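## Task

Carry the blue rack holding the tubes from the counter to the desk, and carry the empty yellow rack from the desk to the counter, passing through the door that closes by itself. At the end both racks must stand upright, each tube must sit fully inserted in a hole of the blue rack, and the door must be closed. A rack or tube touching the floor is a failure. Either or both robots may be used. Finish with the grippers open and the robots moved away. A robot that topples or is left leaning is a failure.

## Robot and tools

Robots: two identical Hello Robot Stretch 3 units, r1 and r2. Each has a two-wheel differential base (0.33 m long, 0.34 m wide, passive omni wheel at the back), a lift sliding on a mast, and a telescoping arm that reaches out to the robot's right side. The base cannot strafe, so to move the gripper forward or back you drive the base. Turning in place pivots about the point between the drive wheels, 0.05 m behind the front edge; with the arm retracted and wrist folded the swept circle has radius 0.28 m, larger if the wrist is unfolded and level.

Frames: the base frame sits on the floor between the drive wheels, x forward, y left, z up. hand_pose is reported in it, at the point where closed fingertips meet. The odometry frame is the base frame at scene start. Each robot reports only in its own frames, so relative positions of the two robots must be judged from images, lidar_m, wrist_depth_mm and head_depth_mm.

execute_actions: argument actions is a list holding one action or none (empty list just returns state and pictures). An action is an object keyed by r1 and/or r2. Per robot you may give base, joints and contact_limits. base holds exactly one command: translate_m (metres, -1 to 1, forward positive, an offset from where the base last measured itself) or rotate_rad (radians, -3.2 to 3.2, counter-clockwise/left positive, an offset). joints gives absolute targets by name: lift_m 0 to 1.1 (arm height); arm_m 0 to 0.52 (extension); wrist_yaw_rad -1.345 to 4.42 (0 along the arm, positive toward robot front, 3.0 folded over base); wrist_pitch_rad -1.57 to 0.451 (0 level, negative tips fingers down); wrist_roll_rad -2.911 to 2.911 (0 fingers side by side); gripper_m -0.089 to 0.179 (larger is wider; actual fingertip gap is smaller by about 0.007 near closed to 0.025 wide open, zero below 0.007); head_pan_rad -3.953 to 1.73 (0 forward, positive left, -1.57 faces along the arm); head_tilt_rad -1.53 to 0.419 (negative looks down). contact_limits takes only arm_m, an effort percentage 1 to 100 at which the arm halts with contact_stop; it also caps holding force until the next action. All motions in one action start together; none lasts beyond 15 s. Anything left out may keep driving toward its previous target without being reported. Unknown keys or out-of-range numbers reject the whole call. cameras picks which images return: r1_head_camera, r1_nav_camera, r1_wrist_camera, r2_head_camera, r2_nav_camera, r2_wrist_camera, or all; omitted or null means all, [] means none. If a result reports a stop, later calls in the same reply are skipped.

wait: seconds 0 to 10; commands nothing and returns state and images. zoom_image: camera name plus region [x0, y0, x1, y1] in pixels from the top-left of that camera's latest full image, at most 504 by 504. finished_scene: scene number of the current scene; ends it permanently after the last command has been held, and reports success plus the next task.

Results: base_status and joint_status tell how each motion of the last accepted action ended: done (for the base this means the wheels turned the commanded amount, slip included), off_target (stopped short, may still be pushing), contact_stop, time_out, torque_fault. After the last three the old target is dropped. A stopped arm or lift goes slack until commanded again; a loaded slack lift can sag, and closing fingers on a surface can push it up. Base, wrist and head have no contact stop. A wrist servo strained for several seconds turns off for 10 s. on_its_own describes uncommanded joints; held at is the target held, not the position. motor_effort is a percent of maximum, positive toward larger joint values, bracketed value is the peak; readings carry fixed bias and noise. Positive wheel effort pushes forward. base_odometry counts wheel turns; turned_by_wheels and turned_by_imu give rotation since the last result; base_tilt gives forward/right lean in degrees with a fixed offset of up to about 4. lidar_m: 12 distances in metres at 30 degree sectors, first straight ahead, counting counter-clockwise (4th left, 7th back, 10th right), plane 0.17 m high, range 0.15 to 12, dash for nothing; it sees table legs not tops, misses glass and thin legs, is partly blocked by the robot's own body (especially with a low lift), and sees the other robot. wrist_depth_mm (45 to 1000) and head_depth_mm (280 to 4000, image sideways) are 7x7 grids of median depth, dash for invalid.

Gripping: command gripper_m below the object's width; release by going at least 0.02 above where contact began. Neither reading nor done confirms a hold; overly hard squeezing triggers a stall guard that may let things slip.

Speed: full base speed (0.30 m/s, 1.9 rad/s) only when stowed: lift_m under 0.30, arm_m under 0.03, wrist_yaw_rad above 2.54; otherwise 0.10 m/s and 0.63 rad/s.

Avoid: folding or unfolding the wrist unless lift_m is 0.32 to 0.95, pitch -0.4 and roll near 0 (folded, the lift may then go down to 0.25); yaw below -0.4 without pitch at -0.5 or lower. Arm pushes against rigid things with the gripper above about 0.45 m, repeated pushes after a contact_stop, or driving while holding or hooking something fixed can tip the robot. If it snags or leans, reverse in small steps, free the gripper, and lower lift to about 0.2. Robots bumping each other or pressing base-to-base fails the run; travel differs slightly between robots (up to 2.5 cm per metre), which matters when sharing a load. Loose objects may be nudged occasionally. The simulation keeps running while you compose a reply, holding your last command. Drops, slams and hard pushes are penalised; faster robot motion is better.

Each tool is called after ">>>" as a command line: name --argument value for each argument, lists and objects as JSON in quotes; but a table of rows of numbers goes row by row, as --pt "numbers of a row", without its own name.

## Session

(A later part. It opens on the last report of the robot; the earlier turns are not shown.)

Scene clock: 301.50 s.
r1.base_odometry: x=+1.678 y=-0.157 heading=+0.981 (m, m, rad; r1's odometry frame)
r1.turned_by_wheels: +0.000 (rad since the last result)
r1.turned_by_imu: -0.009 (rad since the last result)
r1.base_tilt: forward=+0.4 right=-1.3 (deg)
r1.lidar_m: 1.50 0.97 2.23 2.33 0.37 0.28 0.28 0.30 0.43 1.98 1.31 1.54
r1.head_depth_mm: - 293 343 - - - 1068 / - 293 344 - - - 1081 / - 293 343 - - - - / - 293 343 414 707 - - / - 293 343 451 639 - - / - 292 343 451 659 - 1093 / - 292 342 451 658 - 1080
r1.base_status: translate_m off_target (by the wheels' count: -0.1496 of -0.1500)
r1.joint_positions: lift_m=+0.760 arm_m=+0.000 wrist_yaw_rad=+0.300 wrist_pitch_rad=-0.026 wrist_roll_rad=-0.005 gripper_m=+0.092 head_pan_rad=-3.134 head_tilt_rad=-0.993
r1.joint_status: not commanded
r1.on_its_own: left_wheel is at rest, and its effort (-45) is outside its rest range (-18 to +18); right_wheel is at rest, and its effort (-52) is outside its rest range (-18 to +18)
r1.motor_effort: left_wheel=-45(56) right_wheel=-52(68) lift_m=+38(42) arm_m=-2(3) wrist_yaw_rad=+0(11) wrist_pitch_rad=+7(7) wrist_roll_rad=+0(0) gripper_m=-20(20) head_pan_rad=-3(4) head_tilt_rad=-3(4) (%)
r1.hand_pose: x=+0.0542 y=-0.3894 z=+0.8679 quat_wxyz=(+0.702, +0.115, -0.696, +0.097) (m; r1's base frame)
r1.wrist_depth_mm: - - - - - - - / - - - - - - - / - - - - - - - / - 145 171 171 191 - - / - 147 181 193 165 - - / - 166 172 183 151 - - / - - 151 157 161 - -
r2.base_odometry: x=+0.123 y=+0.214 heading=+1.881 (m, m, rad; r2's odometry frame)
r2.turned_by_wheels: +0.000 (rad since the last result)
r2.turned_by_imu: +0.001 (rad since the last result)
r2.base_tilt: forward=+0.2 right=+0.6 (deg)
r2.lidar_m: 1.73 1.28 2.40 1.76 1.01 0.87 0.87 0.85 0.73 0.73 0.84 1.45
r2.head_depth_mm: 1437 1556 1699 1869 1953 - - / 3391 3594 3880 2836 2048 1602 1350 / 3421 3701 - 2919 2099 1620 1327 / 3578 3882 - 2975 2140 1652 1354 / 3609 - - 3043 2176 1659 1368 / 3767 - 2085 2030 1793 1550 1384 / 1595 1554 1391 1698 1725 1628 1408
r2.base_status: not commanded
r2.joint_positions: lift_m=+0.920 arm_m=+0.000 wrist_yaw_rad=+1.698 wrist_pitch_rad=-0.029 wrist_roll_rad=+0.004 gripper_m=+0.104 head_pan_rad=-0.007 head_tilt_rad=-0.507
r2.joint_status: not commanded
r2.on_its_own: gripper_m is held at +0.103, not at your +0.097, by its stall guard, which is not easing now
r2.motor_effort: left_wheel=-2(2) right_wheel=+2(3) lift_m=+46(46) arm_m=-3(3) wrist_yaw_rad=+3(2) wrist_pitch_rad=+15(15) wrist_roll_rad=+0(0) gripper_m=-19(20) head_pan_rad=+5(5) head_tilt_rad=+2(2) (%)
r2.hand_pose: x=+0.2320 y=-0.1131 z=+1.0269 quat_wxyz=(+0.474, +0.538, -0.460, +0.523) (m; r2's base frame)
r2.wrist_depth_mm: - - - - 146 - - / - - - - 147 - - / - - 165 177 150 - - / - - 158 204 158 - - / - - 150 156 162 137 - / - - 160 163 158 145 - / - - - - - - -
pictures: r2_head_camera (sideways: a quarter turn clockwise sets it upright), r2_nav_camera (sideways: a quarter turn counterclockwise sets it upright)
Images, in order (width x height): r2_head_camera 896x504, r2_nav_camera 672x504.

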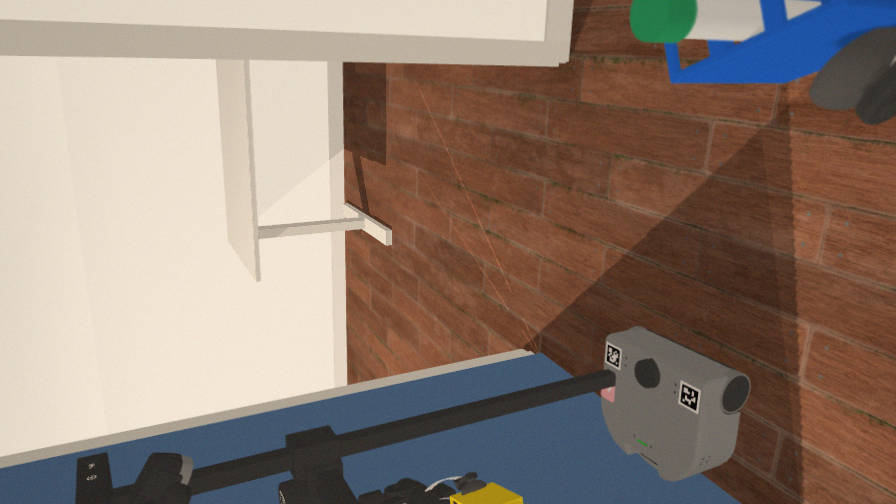

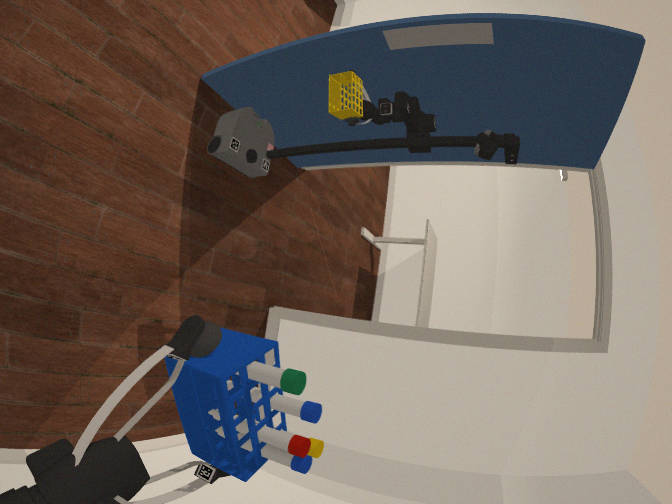

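>>> execute_actions --actions '[{"r1": {"base": {"translate_m": 0.015}}, "r2": {"base": {"rotate_rad": -0.12}}}]' --cameras '[]'

>>> execute_actions --actions '[{"r2": {"base": {"translate_m": 1.0}, "joints": {"head_tilt_rad": -0.8}}}]' --cameras '["r2_head_camera", "r2_nav_camera"]'

Scene clock: 310.50 s.
r1.base_odometry: x=+1.686 y=-0.144 heading=+0.981 (m, m, rad; r1's odometry frame)
r1.turned_by_wheels: +0.000 (rad since the last result)
r1.turned_by_imu: -0.001 (rad since the last result)
r1.base_tilt: forward=+0.4 right=-1.2 (deg)
r1.lidar_m: 1.49 0.96 2.21 2.33 0.37 0.28 0.28 0.29 0.42 1.99 1.31 1.53
r1.head_depth_mm: - 295 347 - - - 1066 / - 294 346 - - - 1081 / - 293 344 - - - - / - 292 343 413 706 - - / - 291 341 448 634 - - / - 290 340 446 647 - 1096 / - 289 338 444 646 - 1078
r1.base_status: done
r1.joint_positions: lift_m=+0.760 arm_m=+0.000 wrist_yaw_rad=+0.300 wrist_pitch_rad=-0.026 wrist_roll_rad=-0.005 gripper_m=+0.092 head_pan_rad=-3.134 head_tilt_rad=-0.993
r1.joint_status: not commanded
r1.motor_effort: left_wheel=-3(43) right_wheel=-4(49) lift_m=+38(38) arm_m=-3(3) wrist_yaw_rad=+0(0) wrist_pitch_rad=+7(7) wrist_roll_rad=+0(0) gripper_m=-19(20) head_pan_rad=-3(2) head_tilt_rad=-3(3) (%)
r1.hand_pose: x=+0.0541 y=-0.3894 z=+0.8679 quat_wxyz=(+0.702, +0.115, -0.696, +0.097) (m; r1's base frame)
r1.wrist_depth_mm: - - - - - - - / - - - - - - - / - - - - - - - / - 145 171 171 191 - - / - 148 180 192 165 - - / - 166 171 182 151 - - / - - 151 158 161 - -
r2.base_odometry: x=+0.123 y=+0.214 heading=+1.761 (m, m, rad; r2's odometry frame)
r2.turned_by_wheels: -0.120 (rad since the last result)
r2.turned_by_imu: -0.120 (rad since the last result)
r2.base_tilt: forward=+0.1 right=+0.6 (deg)
r2.lidar_m: 1.73 1.29 1.26 2.25 1.09 0.87 0.86 0.92 0.74 0.73 0.79 1.21
r2.head_depth_mm: 1440 1556 1698 1870 1985 - - / 1455 1579 1718 1917 2009 1603 1355 / 3370 3598 - 2872 2069 1633 1332 / 3483 3688 - 2993 2150 1644 1355 / 3494 3799 - 3053 2164 1681 1368 / 3546 3938 - 3166 2212 1633 1383 / 3663 3990 - 2000 1835 1523 1400
r2.base_status: done
r2.joint_positions: lift_m=+0.920 arm_m=+0.000 wrist_yaw_rad=+1.698 wrist_pitch_rad=-0.029 wrist_roll_rad=+0.004 gripper_m=+0.104 head_pan_rad=-0.007 head_tilt_rad=-0.507
r2.joint_status: not commanded
r2.on_its_own: gripper_m is held at +0.103, not at your +0.097, by its stall guard, which is not easing now
r2.motor_effort: left_wheel=+1(4) right_wheel=-1(2) lift_m=+46(46) arm_m=-4(3) wrist_yaw_rad=+2(2) wrist_pitch_rad=+15(15) wrist_roll_rad=+0(0) gripper_m=-20(20) head_pan_rad=+4(4) head_tilt_rad=+2(1) (%)
r2.hand_pose: x=+0.2320 y=-0.1131 z=+1.0269 quat_wxyz=(+0.474, +0.538, -0.460, +0.523) (m; r2's base frame)
r2.wrist_depth_mm: - - - - 146 - - / - - - - 148 - - / - - 158 178 151 - - / - - 159 202 158 - - / - - 150 156 162 137 - / - - 159 163 159 144 - / - - - - - - -
pictures: none
No camera images: the call's "cameras" was empty. Leave "cameras" out to get every camera's image.

Scene clock: 321.60 s.
r1.base_odometry: x=+1.686 y=-0.144 heading=+0.981 (m, m, rad; r1's odometry frame)
r1.turned_by_wheels: +0.000 (rad since the last result)
r1.turned_by_imu: -0.002 (rad since the last result)
r1.base_tilt: forward=+0.3 right=-1.2 (deg)
r1.lidar_m: 0.59 0.96 2.22 2.34 0.37 0.28 0.28 0.29 0.42 1.99 2.03 0.51
r1.head_depth_mm: - 295 347 - - - 1066 / - 294 346 - - - 1083 / - 293 344 - - - - / - 293 343 413 705 - - / - 291 341 449 636 - - / - 290 340 446 650 - 1096 / - 289 338 444 644 - 1082
r1.base_status: not commanded
r1.joint_positions: lift_m=+0.760 arm_m=+0.000 wrist_yaw_rad=+0.300 wrist_pitch_rad=-0.026 wrist_roll_rad=-0.005 gripper_m=+0.092 head_pan_rad=-3.134 head_tilt_rad=-0.993
r1.joint_status: not commanded
r1.motor_effort: left_wheel=-2(2) right_wheel=-4(4) lift_m=+38(38) arm_m=-2(3) wrist_yaw_rad=+1(0) wrist_pitch_rad=+7(7) wrist_roll_rad=+0(0) gripper_m=-20(20) head_pan_rad=-3(2) head_tilt_rad=-3(3) (%)
r1.hand_pose: x=+0.0541 y=-0.3894 z=+0.8679 quat_wxyz=(+0.702, +0.115, -0.696, +0.097) (m; r1's base frame)
r1.wrist_depth_mm: - - - - - - - / - - - - - - - / - - - - - - - / - 145 172 172 192 - - / - 148 180 194 164 - - / - 166 171 181 150 - - / - - 151 156 161 - -
r2.base_odometry: x=-0.066 y=+1.196 heading=+1.761 (m, m, rad; r2's odometry frame)
r2.turned_by_wheels: +0.000 (rad since the last result)
r2.turned_by_imu: +0.009 (rad since the last result)
r2.base_tilt: forward=+0.1 right=+0.6 (deg)
r2.lidar_m: 0.80 1.10 0.58 0.88 2.31 1.86 1.85 1.09 0.88 0.87 0.95 0.76
r2.head_depth_mm: 670 733 820 935 310 1229 1125 / 2279 2806 2346 1849 1508 1286 1141 / 2389 2879 2386 1883 1562 1331 1160 / 2455 2913 2426 1921 1589 1351 1171 / 2505 2937 2498 1955 1602 1372 1184 / 2528 3049 2564 1993 1642 1389 1200 / 2698 3153 2630 2036 1664 1397 1208
r2.base_status: done
r2.joint_positions: lift_m=+0.920 arm_m=+0.000 wrist_yaw_rad=+1.698 wrist_pitch_rad=-0.029 wrist_roll_rad=+0.004 gripper_m=+0.104 head_pan_rad=-0.007 head_tilt_rad=-0.790
r2.joint_status: all done
r2.on_its_own: gripper_m is held at +0.103, not at your +0.097, by its stall guard, which is not easing now
r2.motor_effort: left_wheel=+0(6) right_wheel=+1(2) lift_m=+47(46) arm_m=-3(3) wrist_yaw_rad=+2(2) wrist_pitch_rad=+15(15) wrist_roll_rad=+0(0) gripper_m=-20(19) head_pan_rad=+4(5) head_tilt_rad=-4(19) (%)
r2.hand_pose: x=+0.2320 y=-0.1131 z=+1.0269 quat_wxyz=(+0.474, +0.538, -0.460, +0.523) (m; r2's base frame)
r2.wrist_depth_mm: 983 - - - 146 566 530 / 995 - - - 148 585 543 / 969 - 160 176 151 607 570 / 970 - 158 203 158 609 601 / 949 - 151 156 162 137 621 / 966 - 159 164 157 144 619 / 941 - - - 774 713 670
pictures: r2_head_camera (sideways: a quarter turn clockwise sets it upright), r2_nav_camera (sideways: a quarter turn counterclockwise sets it upright)
Images, in order (width x height): r2_head_camera 896x504, r2_nav_camera 672x504.

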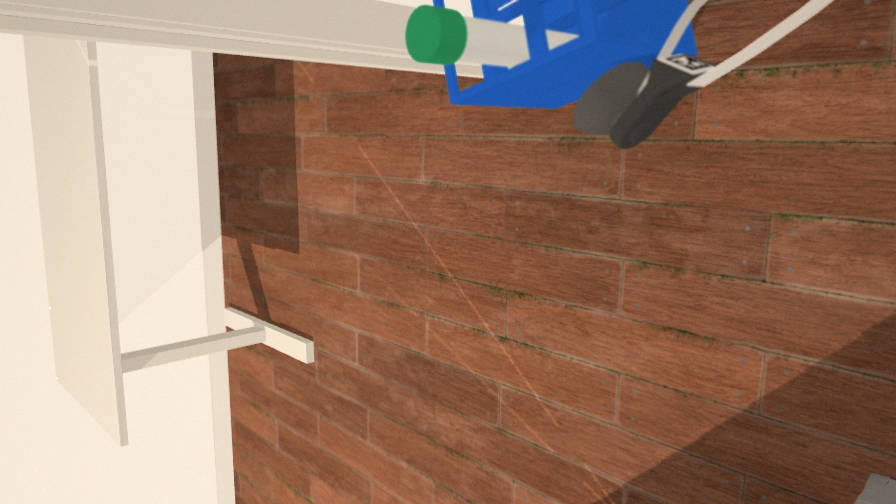

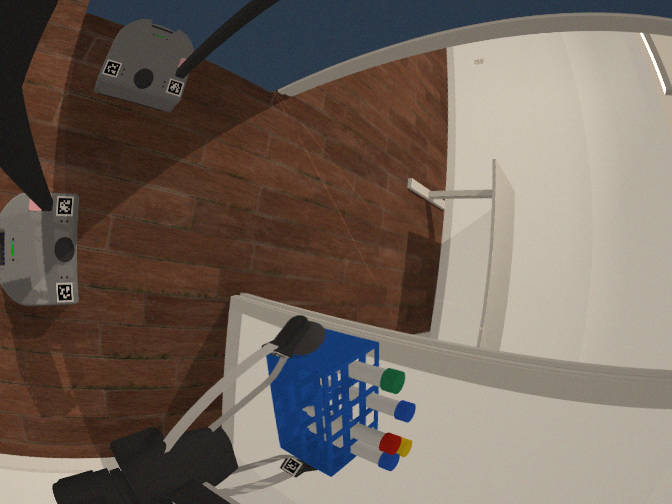

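>>> execute_actions --actions '[{"r2": {"base": {"rotate_rad": 0.30}}}]' --cameras '[]'

>>> execute_actions --actions '[{"r2": {"base": {"translate_m": 0.5}}}]' --cameras '["r2_head_camera", "r2_nav_camera"]'

Scene clock: 330.07 s.
r1.base_odometry: x=+1.686 y=-0.144 heading=+0.981 (m, m, rad; r1's odometry frame)
r1.turned_by_wheels: +0.000 (rad since the last result)
r1.turned_by_imu: -0.001 (rad since the last result)
r1.base_tilt: forward=+0.4 right=-1.3 (deg)
r1.lidar_m: 0.59 0.96 2.21 2.34 0.37 0.28 0.28 0.29 0.42 1.99 2.02 0.55
r1.head_depth_mm: - 295 347 - - - 1064 / - 294 346 - - - 1080 / - 293 344 - - - - / - 293 343 414 704 - - / - 291 341 449 635 - - / - 290 340 447 648 - 1098 / - 289 338 445 646 - 1080
r1.base_status: not commanded
r1.joint_positions: lift_m=+0.760 arm_m=+0.000 wrist_yaw_rad=+0.300 wrist_pitch_rad=-0.026 wrist_roll_rad=-0.005 gripper_m=+0.092 head_pan_rad=-3.134 head_tilt_rad=-0.993
r1.joint_status: not commanded
r1.motor_effort: left_wheel=-2(3) right_wheel=-4(4) lift_m=+38(38) arm_m=-2(2) wrist_yaw_rad=+1(0) wrist_pitch_rad=+7(7) wrist_roll_rad=+0(0) gripper_m=-19(20) head_pan_rad=-2(3) head_tilt_rad=-3(3) (%)
r1.hand_pose: x=+0.0541 y=-0.3894 z=+0.8679 quat_wxyz=(+0.702, +0.115, -0.696, +0.097) (m; r1's base frame)
r1.wrist_depth_mm: - - - - - - - / - - - - - - - / - - - - - - - / - 145 171 172 191 - - / - 147 179 194 165 - - / - 167 171 182 151 - - / - - 151 157 162 - -
r2.base_odometry: x=-0.066 y=+1.196 heading=+2.061 (m, m, rad; r2's odometry frame)
r2.turned_by_wheels: +0.300 (rad since the last result)
r2.turned_by_imu: +0.302 (rad since the last result)
r2.base_tilt: forward=+0.1 right=+0.6 (deg)
r2.lidar_m: 2.56 0.70 0.58 0.90 1.97 1.85 1.35 0.92 0.87 0.88 0.81 0.76
r2.head_depth_mm: 2311 2755 2275 1918 310 1227 1133 / 2420 2905 2338 1864 1517 1297 1144 / 2652 3017 2381 1892 1557 1336 1161 / 2892 3126 2425 1929 1587 1352 1180 / 3062 3238 2490 1973 1612 1372 1187 / 3178 3470 2582 1697 1560 1380 1160 / 3374 3620 1238 1284 1377 1366 1082
r2.base_status: done
r2.joint_positions: lift_m=+0.920 arm_m=+0.000 wrist_yaw_rad=+1.698 wrist_pitch_rad=-0.029 wrist_roll_rad=+0.004 gripper_m=+0.104 head_pan_rad=-0.007 head_tilt_rad=-0.790
r2.joint_status: not commanded
r2.on_its_own: gripper_m is held at +0.103, not at your +0.097, by its stall guard, which is not easing now
r2.motor_effort: left_wheel=-1(5) right_wheel=+3(4) lift_m=+47(47) arm_m=-4(5) wrist_yaw_rad=+1(3) wrist_pitch_rad=+15(15) wrist_roll_rad=+0(0) gripper_m=-19(19) head_pan_rad=+4(5) head_tilt_rad=-4(4) (%)
r2.hand_pose: x=+0.2320 y=-0.1131 z=+1.0269 quat_wxyz=(+0.474, +0.538, -0.460, +0.523) (m; r2's base frame)
r2.wrist_depth_mm: 769 961 - - 145 - 459 / 786 930 - - 146 - 472 / 796 964 160 177 150 - 492 / 806 945 158 205 158 543 503 / 807 940 151 155 162 136 526 / 831 - 159 163 158 144 530 / 765 - - - - - 573
pictures: none
No camera images: the call's "cameras" was empty. Leave "cameras" out to get every camera's image.

Scene clock: 336.17 s.
r1.base_odometry: x=+1.686 y=-0.144 heading=+0.981 (m, m, rad; r1's odometry frame)
r1.turned_by_wheels: +0.000 (rad since the last result)
r1.turned_by_imu: -0.001 (rad since the last result)
r1.base_tilt: forward=+0.4 right=-1.3 (deg)
r1.lidar_m: 1.49 0.35 2.21 2.34 0.37 0.28 0.28 0.29 0.42 1.98 2.03 1.53
r1.head_depth_mm: - 295 347 - - - 1063 / - 295 346 - - - 1083 / - 293 344 - - - - / - 292 342 413 704 - - / - 291 342 449 636 - - / - 290 340 446 648 - 1099 / - 289 338 444 645 - 1083
r1.base_status: not commanded
r1.joint_positions: lift_m=+0.760 arm_m=+0.000 wrist_yaw_rad=+0.300 wrist_pitch_rad=-0.026 wrist_roll_rad=-0.005 gripper_m=+0.092 head_pan_rad=-3.134 head_tilt_rad=-0.993
r1.joint_status: not commanded
r1.motor_effort: left_wheel=-3(3) right_wheel=-4(4) lift_m=+38(38) arm_m=-2(3) wrist_yaw_rad=+0(0) wrist_pitch_rad=+7(7) wrist_roll_rad=+0(0) gripper_m=-20(19) head_pan_rad=-3(3) head_tilt_rad=-3(3) (%)
r1.hand_pose: x=+0.0541 y=-0.3894 z=+0.8679 quat_wxyz=(+0.702, +0.115, -0.696, +0.097) (m; r1's base frame)
r1.wrist_depth_mm: - - - - - - - / - - - - - - - / - - - - - - - / - 145 172 171 191 - - / - 147 181 193 164 - - / - 167 171 182 151 - - / - - 152 157 161 - -
r2.base_odometry: x=-0.302 y=+1.637 heading=+2.061 (m, m, rad; r2's odometry frame)
r2.turned_by_wheels: +0.000 (rad since the last result)
r2.turned_by_imu: +0.005 (rad since the last result)
r2.base_tilt: forward=+0.1 right=+0.6 (deg)
r2.lidar_m: 2.07 0.70 0.66 0.48 0.48 2.29 1.67 1.15 1.08 0.46 0.44 2.07
r2.head_depth_mm: 1977 2415 2263 1903 303 1229 1131 / 2079 2502 2291 1849 1506 1295 1142 / 2254 2638 2380 1872 1563 1334 1163 / 2441 2802 2443 1923 1592 1351 1173 / 2526 2944 2507 1961 1602 1368 1183 / 2676 3080 2554 2004 1635 1352 1208 / 2812 3245 2650 2043 1163 1114 1155
r2.base_status: done
r2.joint_positions: lift_m=+0.920 arm_m=+0.000 wrist_yaw_rad=+1.698 wrist_pitch_rad=-0.029 wrist_roll_rad=+0.004 gripper_m=+0.104 head_pan_rad=-0.007 head_tilt_rad=-0.790
r2.joint_status: not commanded
r2.on_its_own: gripper_m is held at +0.103, not at your +0.097, by its stall guard, which is not easing now
r2.motor_effort: left_wheel=-2(3) right_wheel=+2(5) lift_m=+47(46) arm_m=-3(3) wrist_yaw_rad=+2(2) wrist_pitch_rad=+15(15) wrist_roll_rad=+0(0) gripper_m=-20(19) head_pan_rad=+5(4) head_tilt_rad=-5(3) (%)
r2.hand_pose: x=+0.2320 y=-0.1131 z=+1.0269 quat_wxyz=(+0.474, +0.538, -0.460, +0.523) (m; r2's base frame)
r2.wrist_depth_mm: 629 - - - 146 - - / 651 - - - 147 - - / 636 - 166 177 150 - - / 635 - 159 204 158 - - / 673 774 150 156 162 137 - / 645 - 160 164 158 144 - / 629 - - - - - -
pictures: r2_head_camera (sideways: a quarter turn clockwise sets it upright), r2_nav_camera (sideways: a quarter turn counterclockwise sets it upright)
Images, in order (width x height): r2_head_camera 896x504, r2_nav_camera 672x504.

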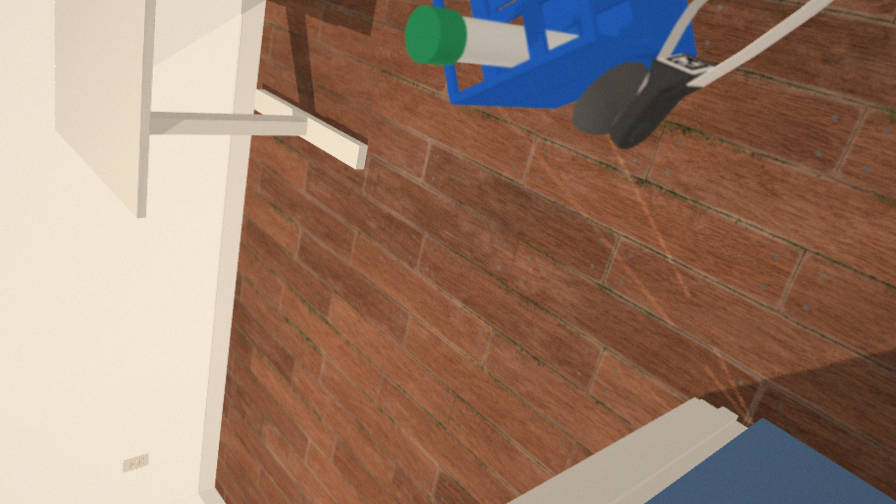

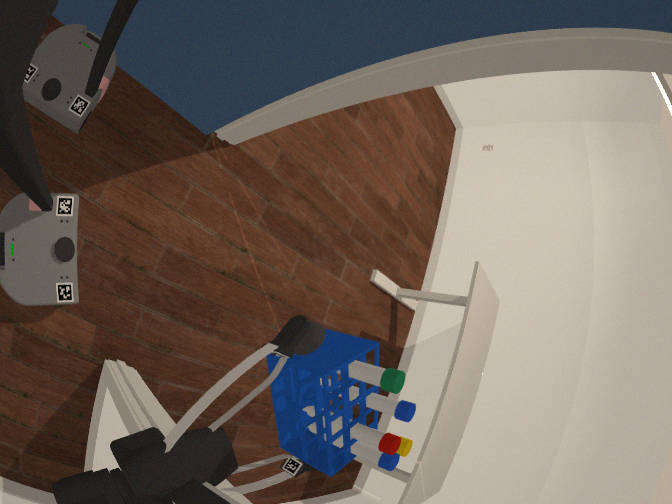

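>>> execute_actions --actions '[{"r2": {"base": {"translate_m": 0.4}}, "r1": {"joints": {"wrist_yaw_rad": 0.0}}}]' --cameras '[]'

>>> execute_actions --actions '[{"r2": {"base": {"rotate_rad": -0.42}}}]' --cameras '["r2_nav_camera"]'

Scene clock: 357.93 s.
r1.base_odometry: x=+1.686 y=-0.144 heading=+0.981 (m, m, rad; r1's odometry frame)
r1.turned_by_wheels: +0.000 (rad since the last result)
r1.turned_by_imu: -0.002 (rad since the last result)
r1.base_tilt: forward=+0.4 right=-1.3 (deg)
r1.lidar_m: 1.49 0.96 0.57 0.57 0.37 0.28 0.28 0.29 0.42 1.98 2.03 1.53
r1.head_depth_mm: - 295 347 - - - 1067 / - 294 346 - - - 1078 / - 293 344 - - - - / - 293 343 413 705 - - / - 291 341 449 635 - - / - 290 340 446 649 - 1096 / - 289 338 444 645 - -
r1.base_status: not commanded
r1.joint_positions: lift_m=+0.760 arm_m=+0.000 wrist_yaw_rad=+0.002 wrist_pitch_rad=-0.026 wrist_roll_rad=-0.005 gripper_m=+0.092 head_pan_rad=-3.134 head_tilt_rad=-0.993
r1.joint_status: all done
r1.motor_effort: left_wheel=-2(3) right_wheel=-4(4) lift_m=+38(38) arm_m=-2(3) wrist_yaw_rad=-2(3) wrist_pitch_rad=+7(7) wrist_roll_rad=+0(0) gripper_m=-20(20) head_pan_rad=-2(2) head_tilt_rad=-3(3) (%)
r1.hand_pose: x=-0.0210 y=-0.4008 z=+0.8679 quat_wxyz=(+0.709, +0.010, -0.705, -0.009) (m; r1's base frame)
r1.wrist_depth_mm: - - - - - - - / - - - - - - - / - - - - - - - / - 146 172 171 191 - - / - 147 180 193 165 - - / - 166 171 182 151 - - / - - 151 157 161 - -
r2.base_odometry: x=-0.490 y=+1.990 heading=+2.061 (m, m, rad; r2's odometry frame)
r2.turned_by_wheels: +0.000 (rad since the last result)
r2.turned_by_imu: +0.004 (rad since the last result)
r2.base_tilt: forward=+0.1 right=+0.5 (deg)
r2.lidar_m: 1.68 2.64 0.49 0.50 0.61 0.69 1.94 1.33 0.47 1.28 1.66 2.08
r2.head_depth_mm: 1743 1470 2213 1948 310 1231 1133 / 1843 1509 2159 1860 1513 1294 1148 / 1977 2161 2396 1897 1563 1332 1157 / 2058 2370 2430 1916 1589 1355 1173 / 2164 2506 2461 1955 1618 1374 1194 / 2282 2659 2586 2000 1636 1384 1199 / 2397 2833 2636 2046 1673 1412 1213
r2.base_status: done
r2.joint_positions: lift_m=+0.920 arm_m=+0.000 wrist_yaw_rad=+1.698 wrist_pitch_rad=-0.029 wrist_roll_rad=+0.004 gripper_m=+0.104 head_pan_rad=-0.007 head_tilt_rad=-0.790
r2.joint_status: not commanded
r2.on_its_own: gripper_m is held at +0.103, not at your +0.097, by its stall guard, which is not easing now
r2.motor_effort: left_wheel=-2(1) right_wheel=+3(6) lift_m=+46(47) arm_m=-3(4) wrist_yaw_rad=+2(2) wrist_pitch_rad=+15(15) wrist_roll_rad=+0(0) gripper_m=-19(20) head_pan_rad=+4(5) head_tilt_rad=-4(3) (%)
r2.hand_pose: x=+0.2320 y=-0.1131 z=+1.0269 quat_wxyz=(+0.474, +0.538, -0.460, +0.523) (m; r2's base frame)
r2.wrist_depth_mm: - - - - 146 - - / - - - - 148 - - / - - 167 177 151 - - / - - 159 202 158 - - / - - 150 156 162 137 - / - - 160 164 158 144 - / - - - - - - -
pictures: none
No camera images: the call's "cameras" was empty. Leave "cameras" out to get every camera's image.

Scene clock: 359.77 s.
r1.base_odometry: x=+1.686 y=-0.144 heading=+0.981 (m, m, rad; r1's odometry frame)
r1.turned_by_wheels: +0.000 (rad since the last result)
r1.turned_by_imu: +0.000 (rad since the last result)
r1.base_tilt: forward=+0.4 right=-1.2 (deg)
r1.lidar_m: 1.49 0.96 0.70 0.61 0.37 0.28 0.28 0.29 0.42 1.99 2.03 1.53
r1.head_depth_mm: - 295 347 - - - 1064 / - 294 345 - - - 1079 / - 293 344 - - - - / - 292 343 414 706 - - / - 291 341 449 636 - - / - 290 340 446 649 - 1091 / - 289 338 444 644 - -
r1.base_status: not commanded
r1.joint_positions: lift_m=+0.760 arm_m=+0.000 wrist_yaw_rad=+0.002 wrist_pitch_rad=-0.026 wrist_roll_rad=-0.005 gripper_m=+0.092 head_pan_rad=-3.134 head_tilt_rad=-0.993
r1.joint_status: not commanded
r1.motor_effort: left_wheel=-3(3) right_wheel=-4(4) lift_m=+38(38) arm_m=-2(2) wrist_yaw_rad=-2(2) wrist_pitch_rad=+7(7) wrist_roll_rad=+0(0) gripper_m=-20(20) head_pan_rad=-3(2) head_tilt_rad=-3(2) (%)
r1.hand_pose: x=-0.0210 y=-0.4008 z=+0.8679 quat_wxyz=(+0.709, +0.010, -0.705, -0.009) (m; r1's base frame)
r1.wrist_depth_mm: - - - - - - - / - - - - - - - / - - - - - - - / - 145 172 172 191 - - / - 147 180 193 165 - - / - 165 172 182 151 - - / - - 151 157 161 - -
r2.base_odometry: x=-0.490 y=+1.990 heading=+1.641 (m, m, rad; r2's odometry frame)
r2.turned_by_wheels: -0.420 (rad since the last result)
r2.turned_by_imu: -0.421 (rad since the last result)
r2.base_tilt: forward=+0.2 right=+0.6 (deg)
r2.lidar_m: 1.67 2.18 2.57 0.49 0.51 0.61 2.66 1.73 1.30 0.47 1.31 1.80
r2.head_depth_mm: 1754 1463 2247 1937 309 1226 1131 / 1794 1498 2251 1848 1504 1285 1148 / 1806 1484 2283 1887 1558 1334 1156 / 1817 1525 2314 1937 1589 1346 1173 / 1834 1505 2286 1943 1615 1363 1194 / 1850 1556 2352 1989 1635 1387 1205 / 1853 2030 2356 2033 1656 1404 1213
r2.base_status: done
r2.joint_positions: lift_m=+0.920 arm_m=+0.000 wrist_yaw_rad=+1.698 wrist_pitch_rad=-0.029 wrist_roll_rad=+0.004 gripper_m=+0.104 head_pan_rad=-0.007 head_tilt_rad=-0.790
r2.joint_status: not commanded
r2.on_its_own: gripper_m is held at +0.103, not at your +0.097, by its stall guard, which is not easing now
r2.motor_effort: left_wheel=+1(4) right_wheel=+0(3) lift_m=+46(47) arm_m=-3(3) wrist_yaw_rad=+2(2) wrist_pitch_rad=+16(15) wrist_roll_rad=+0(0) gripper_m=-20(20) head_pan_rad=+5(4) head_tilt_rad=-4(3) (%)
r2.hand_pose: x=+0.2320 y=-0.1131 z=+1.0269 quat_wxyz=(+0.474, +0.538, -0.460, +0.523) (m; r2's base frame)
r2.wrist_depth_mm: - - - - 146 - - / - - - - 147 - - / - - 161 177 151 - - / - - 159 204 158 - - / - - 150 155 161 137 - / - - 159 163 158 144 - / - - - - - - -
pictures: r2_nav_camera (sideways: a quarter turn counterclockwise sets it upright)
Images, in order (width x height): r2_nav_camera 672x504.

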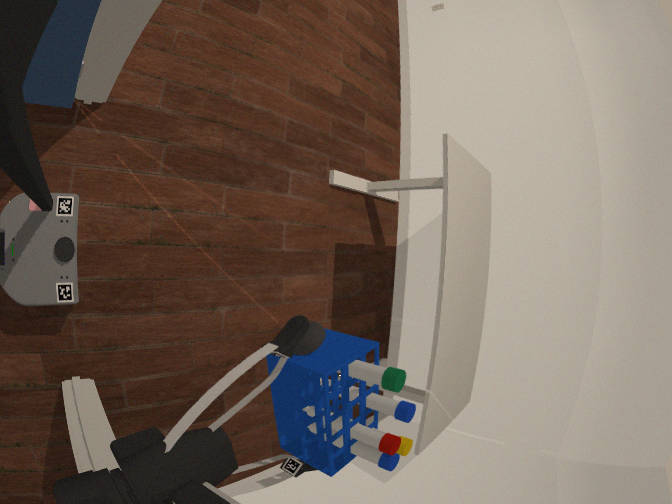

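>>> execute_actions --actions '[{"r2": {"base": {"translate_m": 0.9}, "joints": {"lift_m": 0.8}}, "r1": {"base": {"rotate_rad": 1.57}, "joints": {"head_pan_rad": 0.0, "head_tilt_rad": -0.9}}}]' --cameras '["r1_nav_camera", "r2_nav_camera", "r2_wrist_camera"]'

Scene clock: 373.27 s.
r1.base_odometry: x=+1.686 y=-0.144 heading=+2.551 (m, m, rad; r1's odometry frame)
r1.turned_by_wheels: +1.570 (rad since the last result)
r1.turned_by_imu: +1.554 (rad since the last result)
r1.base_tilt: forward=+0.4 right=-1.3 (deg)
r1.lidar_m: 1.51 0.28 0.19 0.18 0.18 0.24 1.98 2.01 1.52 1.49 0.96 2.24
r1.head_depth_mm: 2553 2341 1919 1618 1401 1233 1102 / 2564 2370 1921 1620 1400 1236 1103 / 2544 2343 1776 1627 1402 1235 1107 / 2461 2285 1792 1632 1407 1236 1105 / 2460 2311 1925 1633 1411 1238 1109 / 2512 2391 1937 1630 1315 1029 882 / 2472 2367 1930 792 705 635 577
r1.base_status: done
r1.joint_positions: lift_m=+0.760 arm_m=+0.000 wrist_yaw_rad=+0.001 wrist_pitch_rad=-0.026 wrist_roll_rad=-0.004 gripper_m=+0.092 head_pan_rad=-0.007 head_tilt_rad=-0.901
r1.joint_status: all done
r1.motor_effort: left_wheel=-1(8) right_wheel=+0(6) lift_m=+38(38) arm_m=-3(3) wrist_yaw_rad=+0(2) wrist_pitch_rad=+7(7) wrist_roll_rad=+0(0) gripper_m=-20(20) head_pan_rad=+3(32) head_tilt_rad=+1(12) (%)
r1.hand_pose: x=-0.0213 y=-0.4008 z=+0.8679 quat_wxyz=(+0.709, +0.010, -0.705, -0.009) (m; r1's base frame)
r1.wrist_depth_mm: 755 - - - - - - / 759 - - - - - - / 820 - - - - - - / 824 145 171 171 191 - - / - 147 180 192 166 - - / 893 166 172 181 151 - - / 913 - 151 157 161 - -
r2.base_odometry: x=-0.553 y=+2.888 heading=+1.641 (m, m, rad; r2's odometry frame)
r2.turned_by_wheels: +0.000 (rad since the last result)
r2.turned_by_imu: +0.009 (rad since the last result)
r2.base_tilt: forward=+0.1 right=+0.6 (deg)
r2.lidar_m: 1.19 0.82 1.75 2.46 1.13 0.96 1.56 0.97 1.22 1.28 1.09 1.22
r2.head_depth_mm: 1005 1150 991 794 646 347 1120 / 1017 1155 1011 808 672 402 1134 / 1014 1160 1034 823 684 1334 1157 / 1016 1160 1061 838 691 1348 1172 / 1024 1171 1089 853 703 1341 1187 / 1025 1168 1113 871 714 1345 1188 / 1026 1173 1138 890 724 1368 1212
r2.base_status: done
r2.joint_positions: lift_m=+0.800 arm_m=+0.000 wrist_yaw_rad=+1.698 wrist_pitch_rad=-0.029 wrist_roll_rad=+0.004 gripper_m=+0.104 head_pan_rad=-0.007 head_tilt_rad=-0.790
r2.joint_status: all done
r2.on_its_own: gripper_m is held at +0.103, not at your +0.097, by its stall guard, which is not easing now
r2.motor_effort: left_wheel=+1(5) right_wheel=+1(3) lift_m=+34(41) arm_m=-3(4) wrist_yaw_rad=+2(2) wrist_pitch_rad=+15(15) wrist_roll_rad=+0(0) gripper_m=-20(19) head_pan_rad=+4(5) head_tilt_rad=-4(5) (%)
r2.hand_pose: x=+0.2320 y=-0.1131 z=+0.9073 quat_wxyz=(+0.474, +0.538, -0.460, +0.523) (m; r2's base frame)
r2.wrist_depth_mm: - - - - 146 - 944 / - - - - 147 977 977 / - - 160 178 150 - - / - - 159 205 157 743 856 / - 707 150 156 161 138 566 / 510 - 159 163 158 144 431 / - - 397 370 360 342 330
pictures: r1_nav_camera (sideways: a quarter turn counterclockwise sets it upright), r2_nav_camera (sideways: a quarter turn counterclockwise sets it upright), r2_wrist_camera
Images, in order (width x height): r1_nav_camera 672x504, r2_nav_camera 672x504, r2_wrist_camera 644x364.

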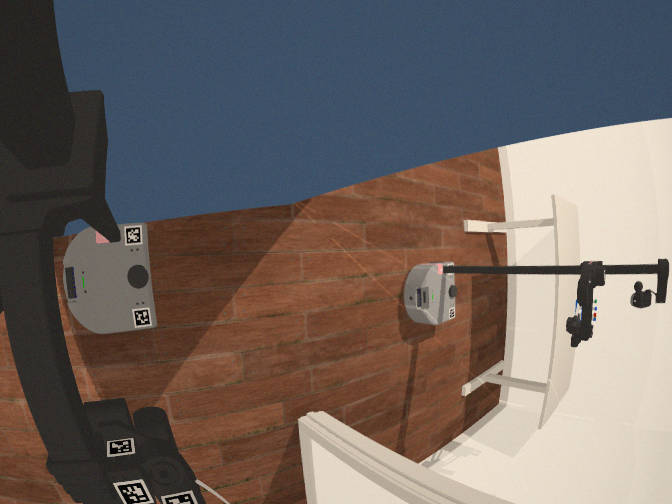

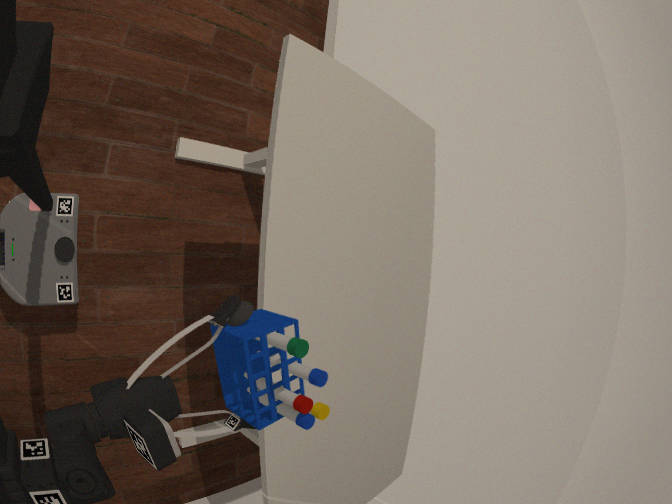

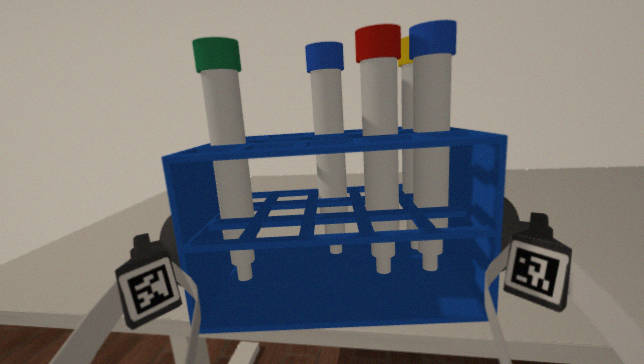

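>>> execute_actions --actions '[{"r2": {"base": {"rotate_rad": 1.53}, "joints": {"wrist_yaw_rad": 0.0, "head_pan_rad": -1.57, "head_tilt_rad": -0.8}}, "r1": {"base": {"translate_m": -0.5}}}]' --cameras '["r1_nav_camera", "r2_head_camera", "r2_wrist_camera"]'

Scene clock: 381.63 s.
r1.base_odometry: x=+2.101 y=-0.423 heading=+2.551 (m, m, rad; r1's odometry frame)
r1.turned_by_wheels: +0.000 (rad since the last result)
r1.turned_by_imu: +0.000 (rad since the last result)
r1.base_tilt: forward=+0.4 right=-1.3 (deg)
r1.lidar_m: 0.84 1.20 1.73 1.70 1.80 1.52 1.48 1.57 1.49 1.46 1.54 0.78
r1.head_depth_mm: 670 765 891 1069 1330 1239 1102 / 705 813 960 1162 1372 1236 1104 / 746 868 1033 1279 1404 1238 1103 / 793 931 1122 1416 1410 1237 1108 / 846 1003 1231 1533 1408 1240 1109 / 904 1089 1364 1596 1414 1246 1109 / 975 1153 1396 1597 1413 1241 1108
r1.base_status: done
r1.joint_positions: lift_m=+0.760 arm_m=+0.000 wrist_yaw_rad=+0.000 wrist_pitch_rad=-0.026 wrist_roll_rad=-0.004 gripper_m=+0.092 head_pan_rad=-0.005 head_tilt_rad=-0.899
r1.joint_status: not commanded
r1.motor_effort: left_wheel=+0(14) right_wheel=+1(15) lift_m=+38(38) arm_m=-2(2) wrist_yaw_rad=+1(3) wrist_pitch_rad=+7(7) wrist_roll_rad=+0(0) gripper_m=-20(21) head_pan_rad=+2(3) head_tilt_rad=-1(0) (%)
r1.hand_pose: x=-0.0215 y=-0.4007 z=+0.8679 quat_wxyz=(+0.709, +0.009, -0.705, -0.009) (m; r1's base frame)
r1.wrist_depth_mm: - - - - - - - / - - - - - - - / - - - - - - - / - 145 171 172 190 - - / - 147 180 193 165 - - / - 166 172 182 150 - - / - - 152 157 161 - -
r2.base_odometry: x=-0.553 y=+2.888 heading=-3.112 (m, m, rad; r2's odometry frame)
r2.turned_by_wheels: +1.530 (rad since the last result)
r2.turned_by_imu: +1.538 (rad since the last result)
r2.base_tilt: forward=+0.1 right=+0.6 (deg)
r2.lidar_m: 2.46 1.18 0.96 1.08 1.03 1.16 1.28 1.09 1.13 1.19 0.82 1.68
r2.head_depth_mm: 1023 1156 989 804 675 1351 - / 1024 1168 1016 475 647 - - / 1025 1164 1038 507 654 1314 1161 / 1024 1158 1061 807 679 1348 1170 / 1022 1166 1087 853 706 1358 1185 / 1025 1168 1114 870 715 1335 1186 / 1026 1161 1139 885 727 1374 1211
r2.base_status: done
r2.joint_positions: lift_m=+0.800 arm_m=+0.000 wrist_yaw_rad=+0.002 wrist_pitch_rad=-0.029 wrist_roll_rad=+0.004 gripper_m=+0.104 head_pan_rad=-1.563 head_tilt_rad=-0.790
r2.joint_status: all done
r2.on_its_own: gripper_m is held at +0.103, not at your +0.097, by its stall guard, which is not easing now
r2.motor_effort: left_wheel=-1(3) right_wheel=+2(4) lift_m=+35(35) arm_m=-4(3) wrist_yaw_rad=-3(4) wrist_pitch_rad=+15(15) wrist_roll_rad=+0(0) gripper_m=-20(20) head_pan_rad=-4(53) head_tilt_rad=-3(3) (%)
r2.hand_pose: x=-0.0208 y=-0.4009 z=+0.9073 quat_wxyz=(+0.706, +0.011, -0.708, -0.010) (m; r2's base frame)
r2.wrist_depth_mm: 913 913 908 900 146 896 905 / 939 940 918 964 148 943 937 / - 993 159 176 149 942 979 / - - 159 204 157 746 861 / - 717 150 156 161 137 565 / 511 - 159 164 158 144 435 / 397 367 338 331 333 338 336
pictures: r1_nav_camera (sideways: a quarter turn counterclockwise sets it upright), r2_head_camera (sideways: a quarter turn clockwise sets it upright), r2_wrist_camera
Images, in order (width x height): r1_nav_camera 672x504, r2_head_camera 896x504, r2_wrist_camera 644x364.

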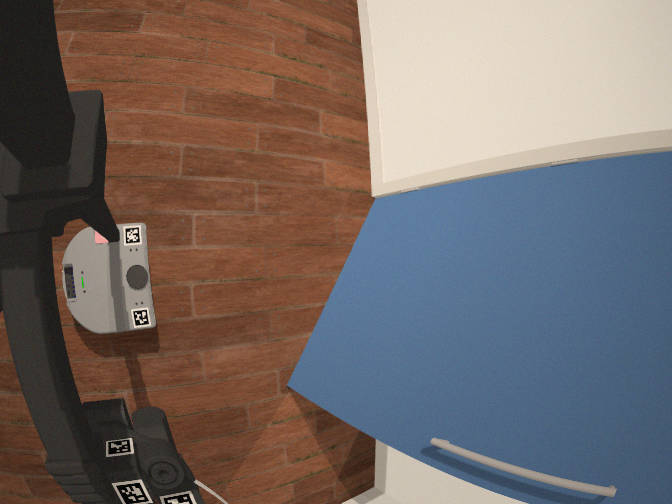

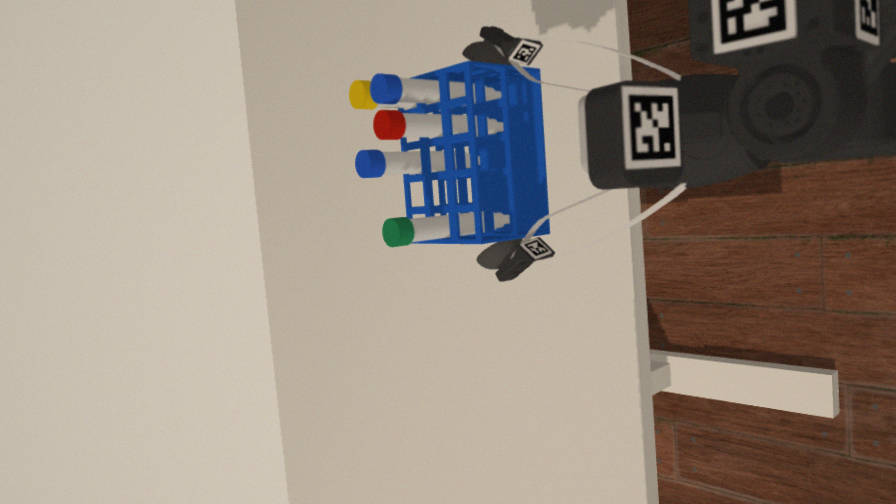

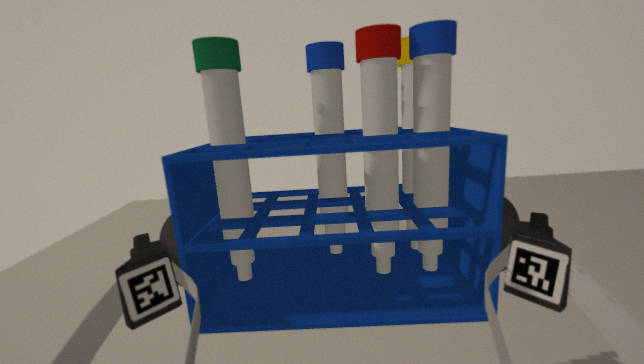

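>>> execute_actions --actions '[{"r2": {"joints": {"arm_m": 0.3, "lift_m": 0.72}}, "r1": {"base": {"rotate_rad": 1.78}, "joints": {"lift_m": 0.92, "head_tilt_rad": -0.6}}}]' --cameras '[]'

>>> execute_actions --actions '[{"r2": {"joints": {"lift_m": 0.672, "wrist_pitch_rad": -0.07}}, "r1": {"base": {"translate_m": 1.0}}}]' --cameras '["r1_head_camera", "r2_head_camera", "r2_wrist_camera"]'

Scene clock: 396.67 s.
r1.base_odometry: x=+2.101 y=-0.423 heading=-1.953 (m, m, rad; r1's odometry frame)
r1.turned_by_wheels: +1.780 (rad since the last result)
r1.turned_by_imu: +1.764 (rad since the last result)
r1.base_tilt: forward=+0.4 right=-1.2 (deg)
r1.lidar_m: 1.70 1.70 1.48 1.49 1.68 1.46 1.46 1.32 1.15 1.16 1.35 1.70
r1.head_depth_mm: 1884 1590 1692 1922 1722 1413 1200 / 1905 1624 1736 1984 1730 1419 1202 / 1955 1656 1764 1997 1734 1428 1204 / 1980 1685 1805 2041 1744 1429 1214 / 2030 1713 1863 2086 1763 1439 1219 / 2063 1753 1899 2107 1766 1443 1224 / 2108 1790 1936 2217 1778 1450 1224
r1.base_status: done
r1.joint_positions: lift_m=+0.920 arm_m=+0.000 wrist_yaw_rad=+0.000 wrist_pitch_rad=-0.026 wrist_roll_rad=-0.004 gripper_m=+0.092 head_pan_rad=-0.005 head_tilt_rad=-0.606
r1.joint_status: all done
r1.motor_effort: left_wheel=-2(4) right_wheel=+2(6) lift_m=+43(44) arm_m=-2(1) wrist_yaw_rad=+1(1) wrist_pitch_rad=+7(7) wrist_roll_rad=+0(0) gripper_m=-20(19) head_pan_rad=+2(2) head_tilt_rad=+2(23) (%)
r1.hand_pose: x=-0.0215 y=-0.4007 z=+1.0277 quat_wxyz=(+0.709, +0.009, -0.705, -0.009) (m; r1's base frame)
r1.wrist_depth_mm: - - 947 853 805 767 710 / - - 954 917 848 781 730 / - - - 927 863 807 762 / - 144 172 171 191 852 766 / - 148 180 193 164 853 813 / - 165 170 183 152 885 833 / - - 151 157 161 928 868
r2.base_odometry: x=-0.553 y=+2.888 heading=-3.112 (m, m, rad; r2's odometry frame)
r2.turned_by_wheels: +0.000 (rad since the last result)
r2.turned_by_imu: +0.001 (rad since the last result)
r2.base_tilt: forward=+0.1 right=+0.6 (deg)
r2.lidar_m: 2.46 1.18 0.94 0.91 0.94 1.17 1.28 1.09 1.13 1.19 0.82 1.68
r2.head_depth_mm: 1023 1156 990 826 650 1292 1133 / 1023 1160 1005 - 657 1322 1151 / 1025 1159 789 804 674 1333 1158 / 1022 1162 1053 836 690 1347 1171 / 1026 1164 1081 854 703 1362 1191 / 1026 1163 1112 868 715 1343 1184 / 1027 1162 1147 888 727 1379 1219
r2.base_status: not commanded
r2.joint_positions: lift_m=+0.720 arm_m=+0.300 wrist_yaw_rad=+0.001 wrist_pitch_rad=-0.030 wrist_roll_rad=+0.004 gripper_m=+0.104 head_pan_rad=-1.563 head_tilt_rad=-0.790
r2.joint_status: all done
r2.on_its_own: gripper_m is held at +0.103, not at your +0.097, by its stall guard, which is not easing now
r2.motor_effort: left_wheel=-2(2) right_wheel=+2(3) lift_m=+35(35) arm_m=+5(7) wrist_yaw_rad=-1(2) wrist_pitch_rad=+15(15) wrist_roll_rad=+0(0) gripper_m=-20(20) head_pan_rad=-4(4) head_tilt_rad=-4(3) (%)
r2.hand_pose: x=-0.0211 y=-0.7000 z=+0.8272 quat_wxyz=(+0.706, +0.011, -0.708, -0.010) (m; r2's base frame)
r2.wrist_depth_mm: 607 621 610 600 146 617 613 / 630 648 629 625 147 631 630 / 676 654 159 177 150 651 654 / 700 689 159 204 158 494 573 / 498 481 150 157 162 137 381 / 344 - 159 163 159 145 297 / 274 247 227 224 226 228 225
pictures: none
No camera images: the call's "cameras" was empty. Leave "cameras" out to get every camera's image.

Scene clock: 407.83 s.
r1.base_odometry: x=+1.729 y=-1.351 heading=-1.953 (m, m, rad; r1's odometry frame)
r1.turned_by_wheels: +0.000 (rad since the last result)
r1.turned_by_imu: -0.004 (rad since the last result)
r1.base_tilt: forward=+0.4 right=-1.2 (deg)
r1.lidar_m: 0.73 0.85 1.21 1.21 1.41 2.43 2.43 1.63 1.43 1.43 0.84 0.73
r1.head_depth_mm: 1075 1177 902 793 918 1084 1195 / 1092 1197 910 812 944 1126 1200 / 1114 1222 921 832 968 1163 1208 / 1139 1243 928 856 1000 1207 1209 / 1158 1269 937 871 1032 1249 1214 / 1177 1299 947 902 1064 1342 1221 / 1205 1320 959 928 1097 1353 1227
r1.base_status: done
r1.joint_positions: lift_m=+0.920 arm_m=+0.000 wrist_yaw_rad=+0.000 wrist_pitch_rad=-0.026 wrist_roll_rad=-0.004 gripper_m=+0.092 head_pan_rad=-0.005 head_tilt_rad=-0.606
r1.joint_status: not commanded
r1.motor_effort: left_wheel=-2(1) right_wheel=+1(6) lift_m=+43(43) arm_m=-1(2) wrist_yaw_rad=+0(1) wrist_pitch_rad=+7(7) wrist_roll_rad=+0(0) gripper_m=-20(20) head_pan_rad=+1(2) head_tilt_rad=+3(3) (%)
r1.hand_pose: x=-0.0215 y=-0.4007 z=+1.0277 quat_wxyz=(+0.709, +0.009, -0.705, -0.009) (m; r1's base frame)
r1.wrist_depth_mm: - - - - - 991 932 / - - - - - - 966 / 748 - - - - - 987 / 694 145 172 171 192 - - / - 147 180 192 165 - - / 775 166 170 182 151 - - / 789 925 152 156 161 - -
r2.base_odometry: x=-0.553 y=+2.888 heading=-3.112 (m, m, rad; r2's odometry frame)
r2.turned_by_wheels: +0.000 (rad since the last result)
r2.turned_by_imu: +0.002 (rad since the last result)
r2.base_tilt: forward=+0.1 right=+0.6 (deg)
r2.lidar_m: 2.46 1.18 0.94 0.91 0.94 1.16 1.28 1.09 1.14 1.19 0.82 1.68
r2.head_depth_mm: 1023 1155 997 818 - 1270 1116 / 1023 1157 1011 839 655 1316 1146 / 1020 1167 1031 819 666 1330 1160 / 1023 1164 1059 829 691 1342 1173 / 1024 1165 1086 855 705 1365 1186 / 1023 1166 1115 868 715 1335 1182 / 1025 1168 1138 891 728 1371 1212
r2.base_status: not commanded
r2.joint_positions: lift_m=+0.672 arm_m=+0.300 wrist_yaw_rad=+0.001 wrist_pitch_rad=-0.098 wrist_roll_rad=+0.004 gripper_m=+0.104 head_pan_rad=-1.563 head_tilt_rad=-0.790
r2.joint_status: all done
r2.on_its_own: gripper_m is held at +0.103, not at your +0.097, by its stall guard, which is not easing now
r2.motor_effort: left_wheel=-2(2) right_wheel=+3(2) lift_m=+35(37) arm_m=+6(5) wrist_yaw_rad=-2(2) wrist_pitch_rad=+14(13) wrist_roll_rad=+0(0) gripper_m=-20(20) head_pan_rad=-5(5) head_tilt_rad=-3(5) (%)
r2.hand_pose: x=-0.0211 y=-0.6972 z=+0.7618 quat_wxyz=(+0.705, +0.035, -0.707, -0.035) (m; r2's base frame)
r2.wrist_depth_mm: 602 597 597 594 147 591 603 / 629 620 621 611 149 636 641 / 677 659 160 178 151 580 545 / 456 390 159 205 158 280 318 / 287 277 150 155 162 137 226 / 207 - 159 162 158 144 179 / 170 154 144 142 142 143 141
pictures: r1_head_camera (sideways: a quarter turn clockwise sets it upright), r2_head_camera (sideways: a quarter turn clockwise sets it upright), r2_wrist_camera
Images, in order (width x height): r1_head_camera 896x504, r2_head_camera 896x504, r2_wrist_camera 644x364.

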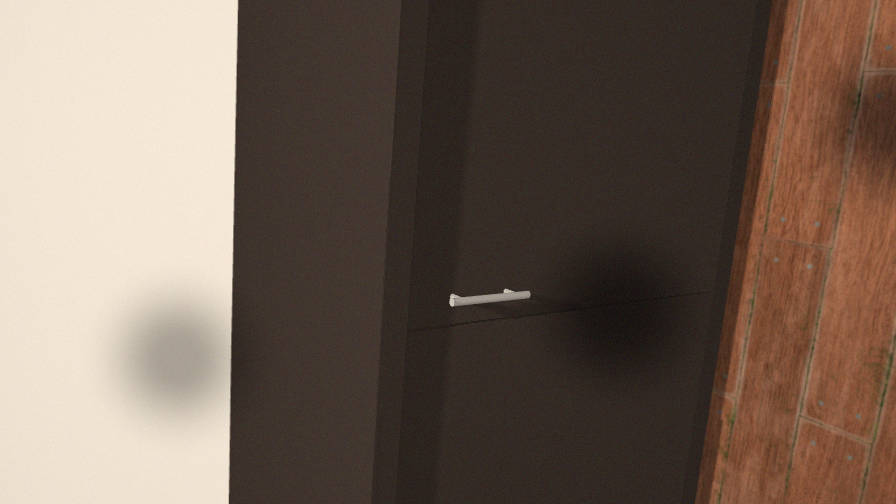

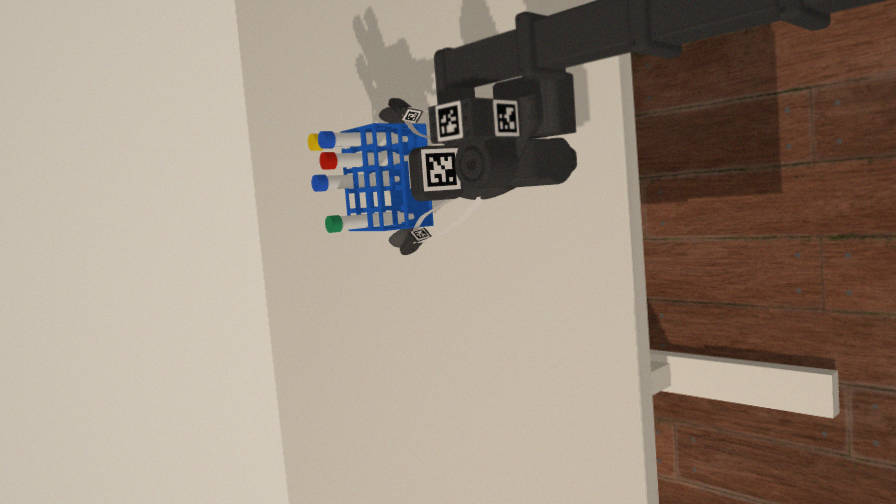

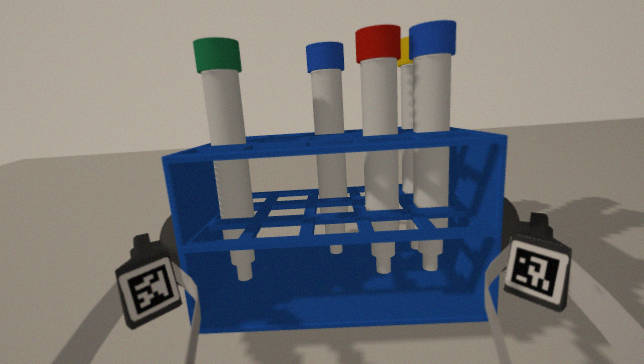

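>>> execute_actions --actions '[{"r2": {"joints": {"lift_m": 0.658}}, "r1": {"base": {"translate_m": 0.3}}}]' --cameras '["r2_wrist_camera"]'

Scene clock: 415.33 s.
r1.base_odometry: x=+1.617 y=-1.629 heading=-1.953 (m, m, rad; r1's odometry frame)
r1.turned_by_wheels: +0.000 (rad since the last result)
r1.turned_by_imu: -0.002 (rad since the last result)
r1.base_tilt: forward=+0.4 right=-1.2 (deg)
r1.lidar_m: 0.44 0.51 1.13 1.13 1.31 2.32 2.73 1.73 1.51 0.87 0.51 0.44
r1.head_depth_mm: 834 921 900 650 526 622 762 / 849 941 912 655 546 642 796 / 867 962 919 660 549 666 831 / 882 982 929 666 571 680 868 / 898 1003 938 669 576 715 910 / 916 1021 946 674 581 744 959 / 932 1044 956 680 630 776 1008
r1.base_status: done
r1.joint_positions: lift_m=+0.920 arm_m=+0.000 wrist_yaw_rad=+0.000 wrist_pitch_rad=-0.026 wrist_roll_rad=-0.004 gripper_m=+0.092 head_pan_rad=-0.005 head_tilt_rad=-0.606
r1.joint_status: not commanded
r1.motor_effort: left_wheel=-1(1) right_wheel=+1(5) lift_m=+43(43) arm_m=-2(2) wrist_yaw_rad=+1(0) wrist_pitch_rad=+7(7) wrist_roll_rad=+0(0) gripper_m=-20(21) head_pan_rad=+2(2) head_tilt_rad=+3(2) (%)
r1.hand_pose: x=-0.0215 y=-0.4007 z=+1.0277 quat_wxyz=(+0.709, +0.009, -0.705, -0.009) (m; r1's base frame)
r1.wrist_depth_mm: 954 - - - - - - / 952 - - - - - - / 726 854 - - - - - / 470 145 171 170 191 - - / - 148 181 193 165 - - / 444 166 172 180 150 - - / 457 528 152 157 160 - -
r2.base_odometry: x=-0.553 y=+2.888 heading=-3.112 (m, m, rad; r2's odometry frame)
r2.turned_by_wheels: +0.000 (rad since the last result)
r2.turned_by_imu: +0.001 (rad since the last result)
r2.base_tilt: forward=+0.2 right=+0.6 (deg)
r2.lidar_m: 2.46 1.18 0.94 0.91 0.94 1.17 1.29 1.09 1.13 1.19 0.83 1.68
r2.head_depth_mm: 1024 1149 995 816 - 1273 1117 / 1021 1163 1005 847 647 1317 1148 / 1024 1162 1034 830 664 1341 1163 / 1028 1164 1066 826 693 1350 1174 / 1028 1165 1084 855 703 1369 1189 / 1026 1163 1115 872 715 1327 1181 / 1027 1166 1146 890 726 1375 1215
r2.base_status: not commanded
r2.joint_positions: lift_m=+0.659 arm_m=+0.300 wrist_yaw_rad=+0.001 wrist_pitch_rad=-0.079 wrist_roll_rad=+0.004 gripper_m=+0.104 head_pan_rad=-1.563 head_tilt_rad=-0.790
r2.joint_status: lift_m contact_stop (moved -0.013 of -0.014)
r2.on_its_own: gripper_m is held at +0.103, not at your +0.097, by its stall guard, which is not easing now; lift_m is slack since a contact_stop, until your next command for it
r2.motor_effort: left_wheel=-1(2) right_wheel=+2(2) lift_m=+39(39) arm_m=+5(5) wrist_yaw_rad=-2(2) wrist_pitch_rad=+4(14) wrist_roll_rad=+0(0) gripper_m=-20(20) head_pan_rad=-4(4) head_tilt_rad=-4(4) (%)
r2.hand_pose: x=-0.0211 y=-0.6981 z=+0.7535 quat_wxyz=(+0.706, +0.029, -0.708, -0.028) (m; r2's base frame)
r2.wrist_depth_mm: 595 613 595 602 146 602 595 / 633 630 621 628 149 647 633 / 672 659 159 178 151 594 539 / 447 380 160 205 158 267 300 / 272 263 151 155 162 137 213 / 196 - 159 163 158 144 169 / 159 144 139 137 135 133 132
pictures: r2_wrist_camera
Images, in order (width x height): r2_wrist_camera 644x364.

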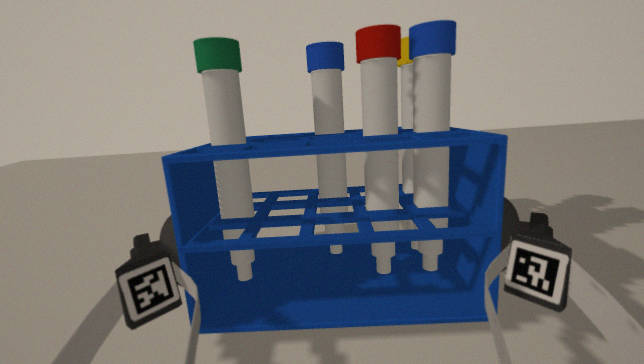

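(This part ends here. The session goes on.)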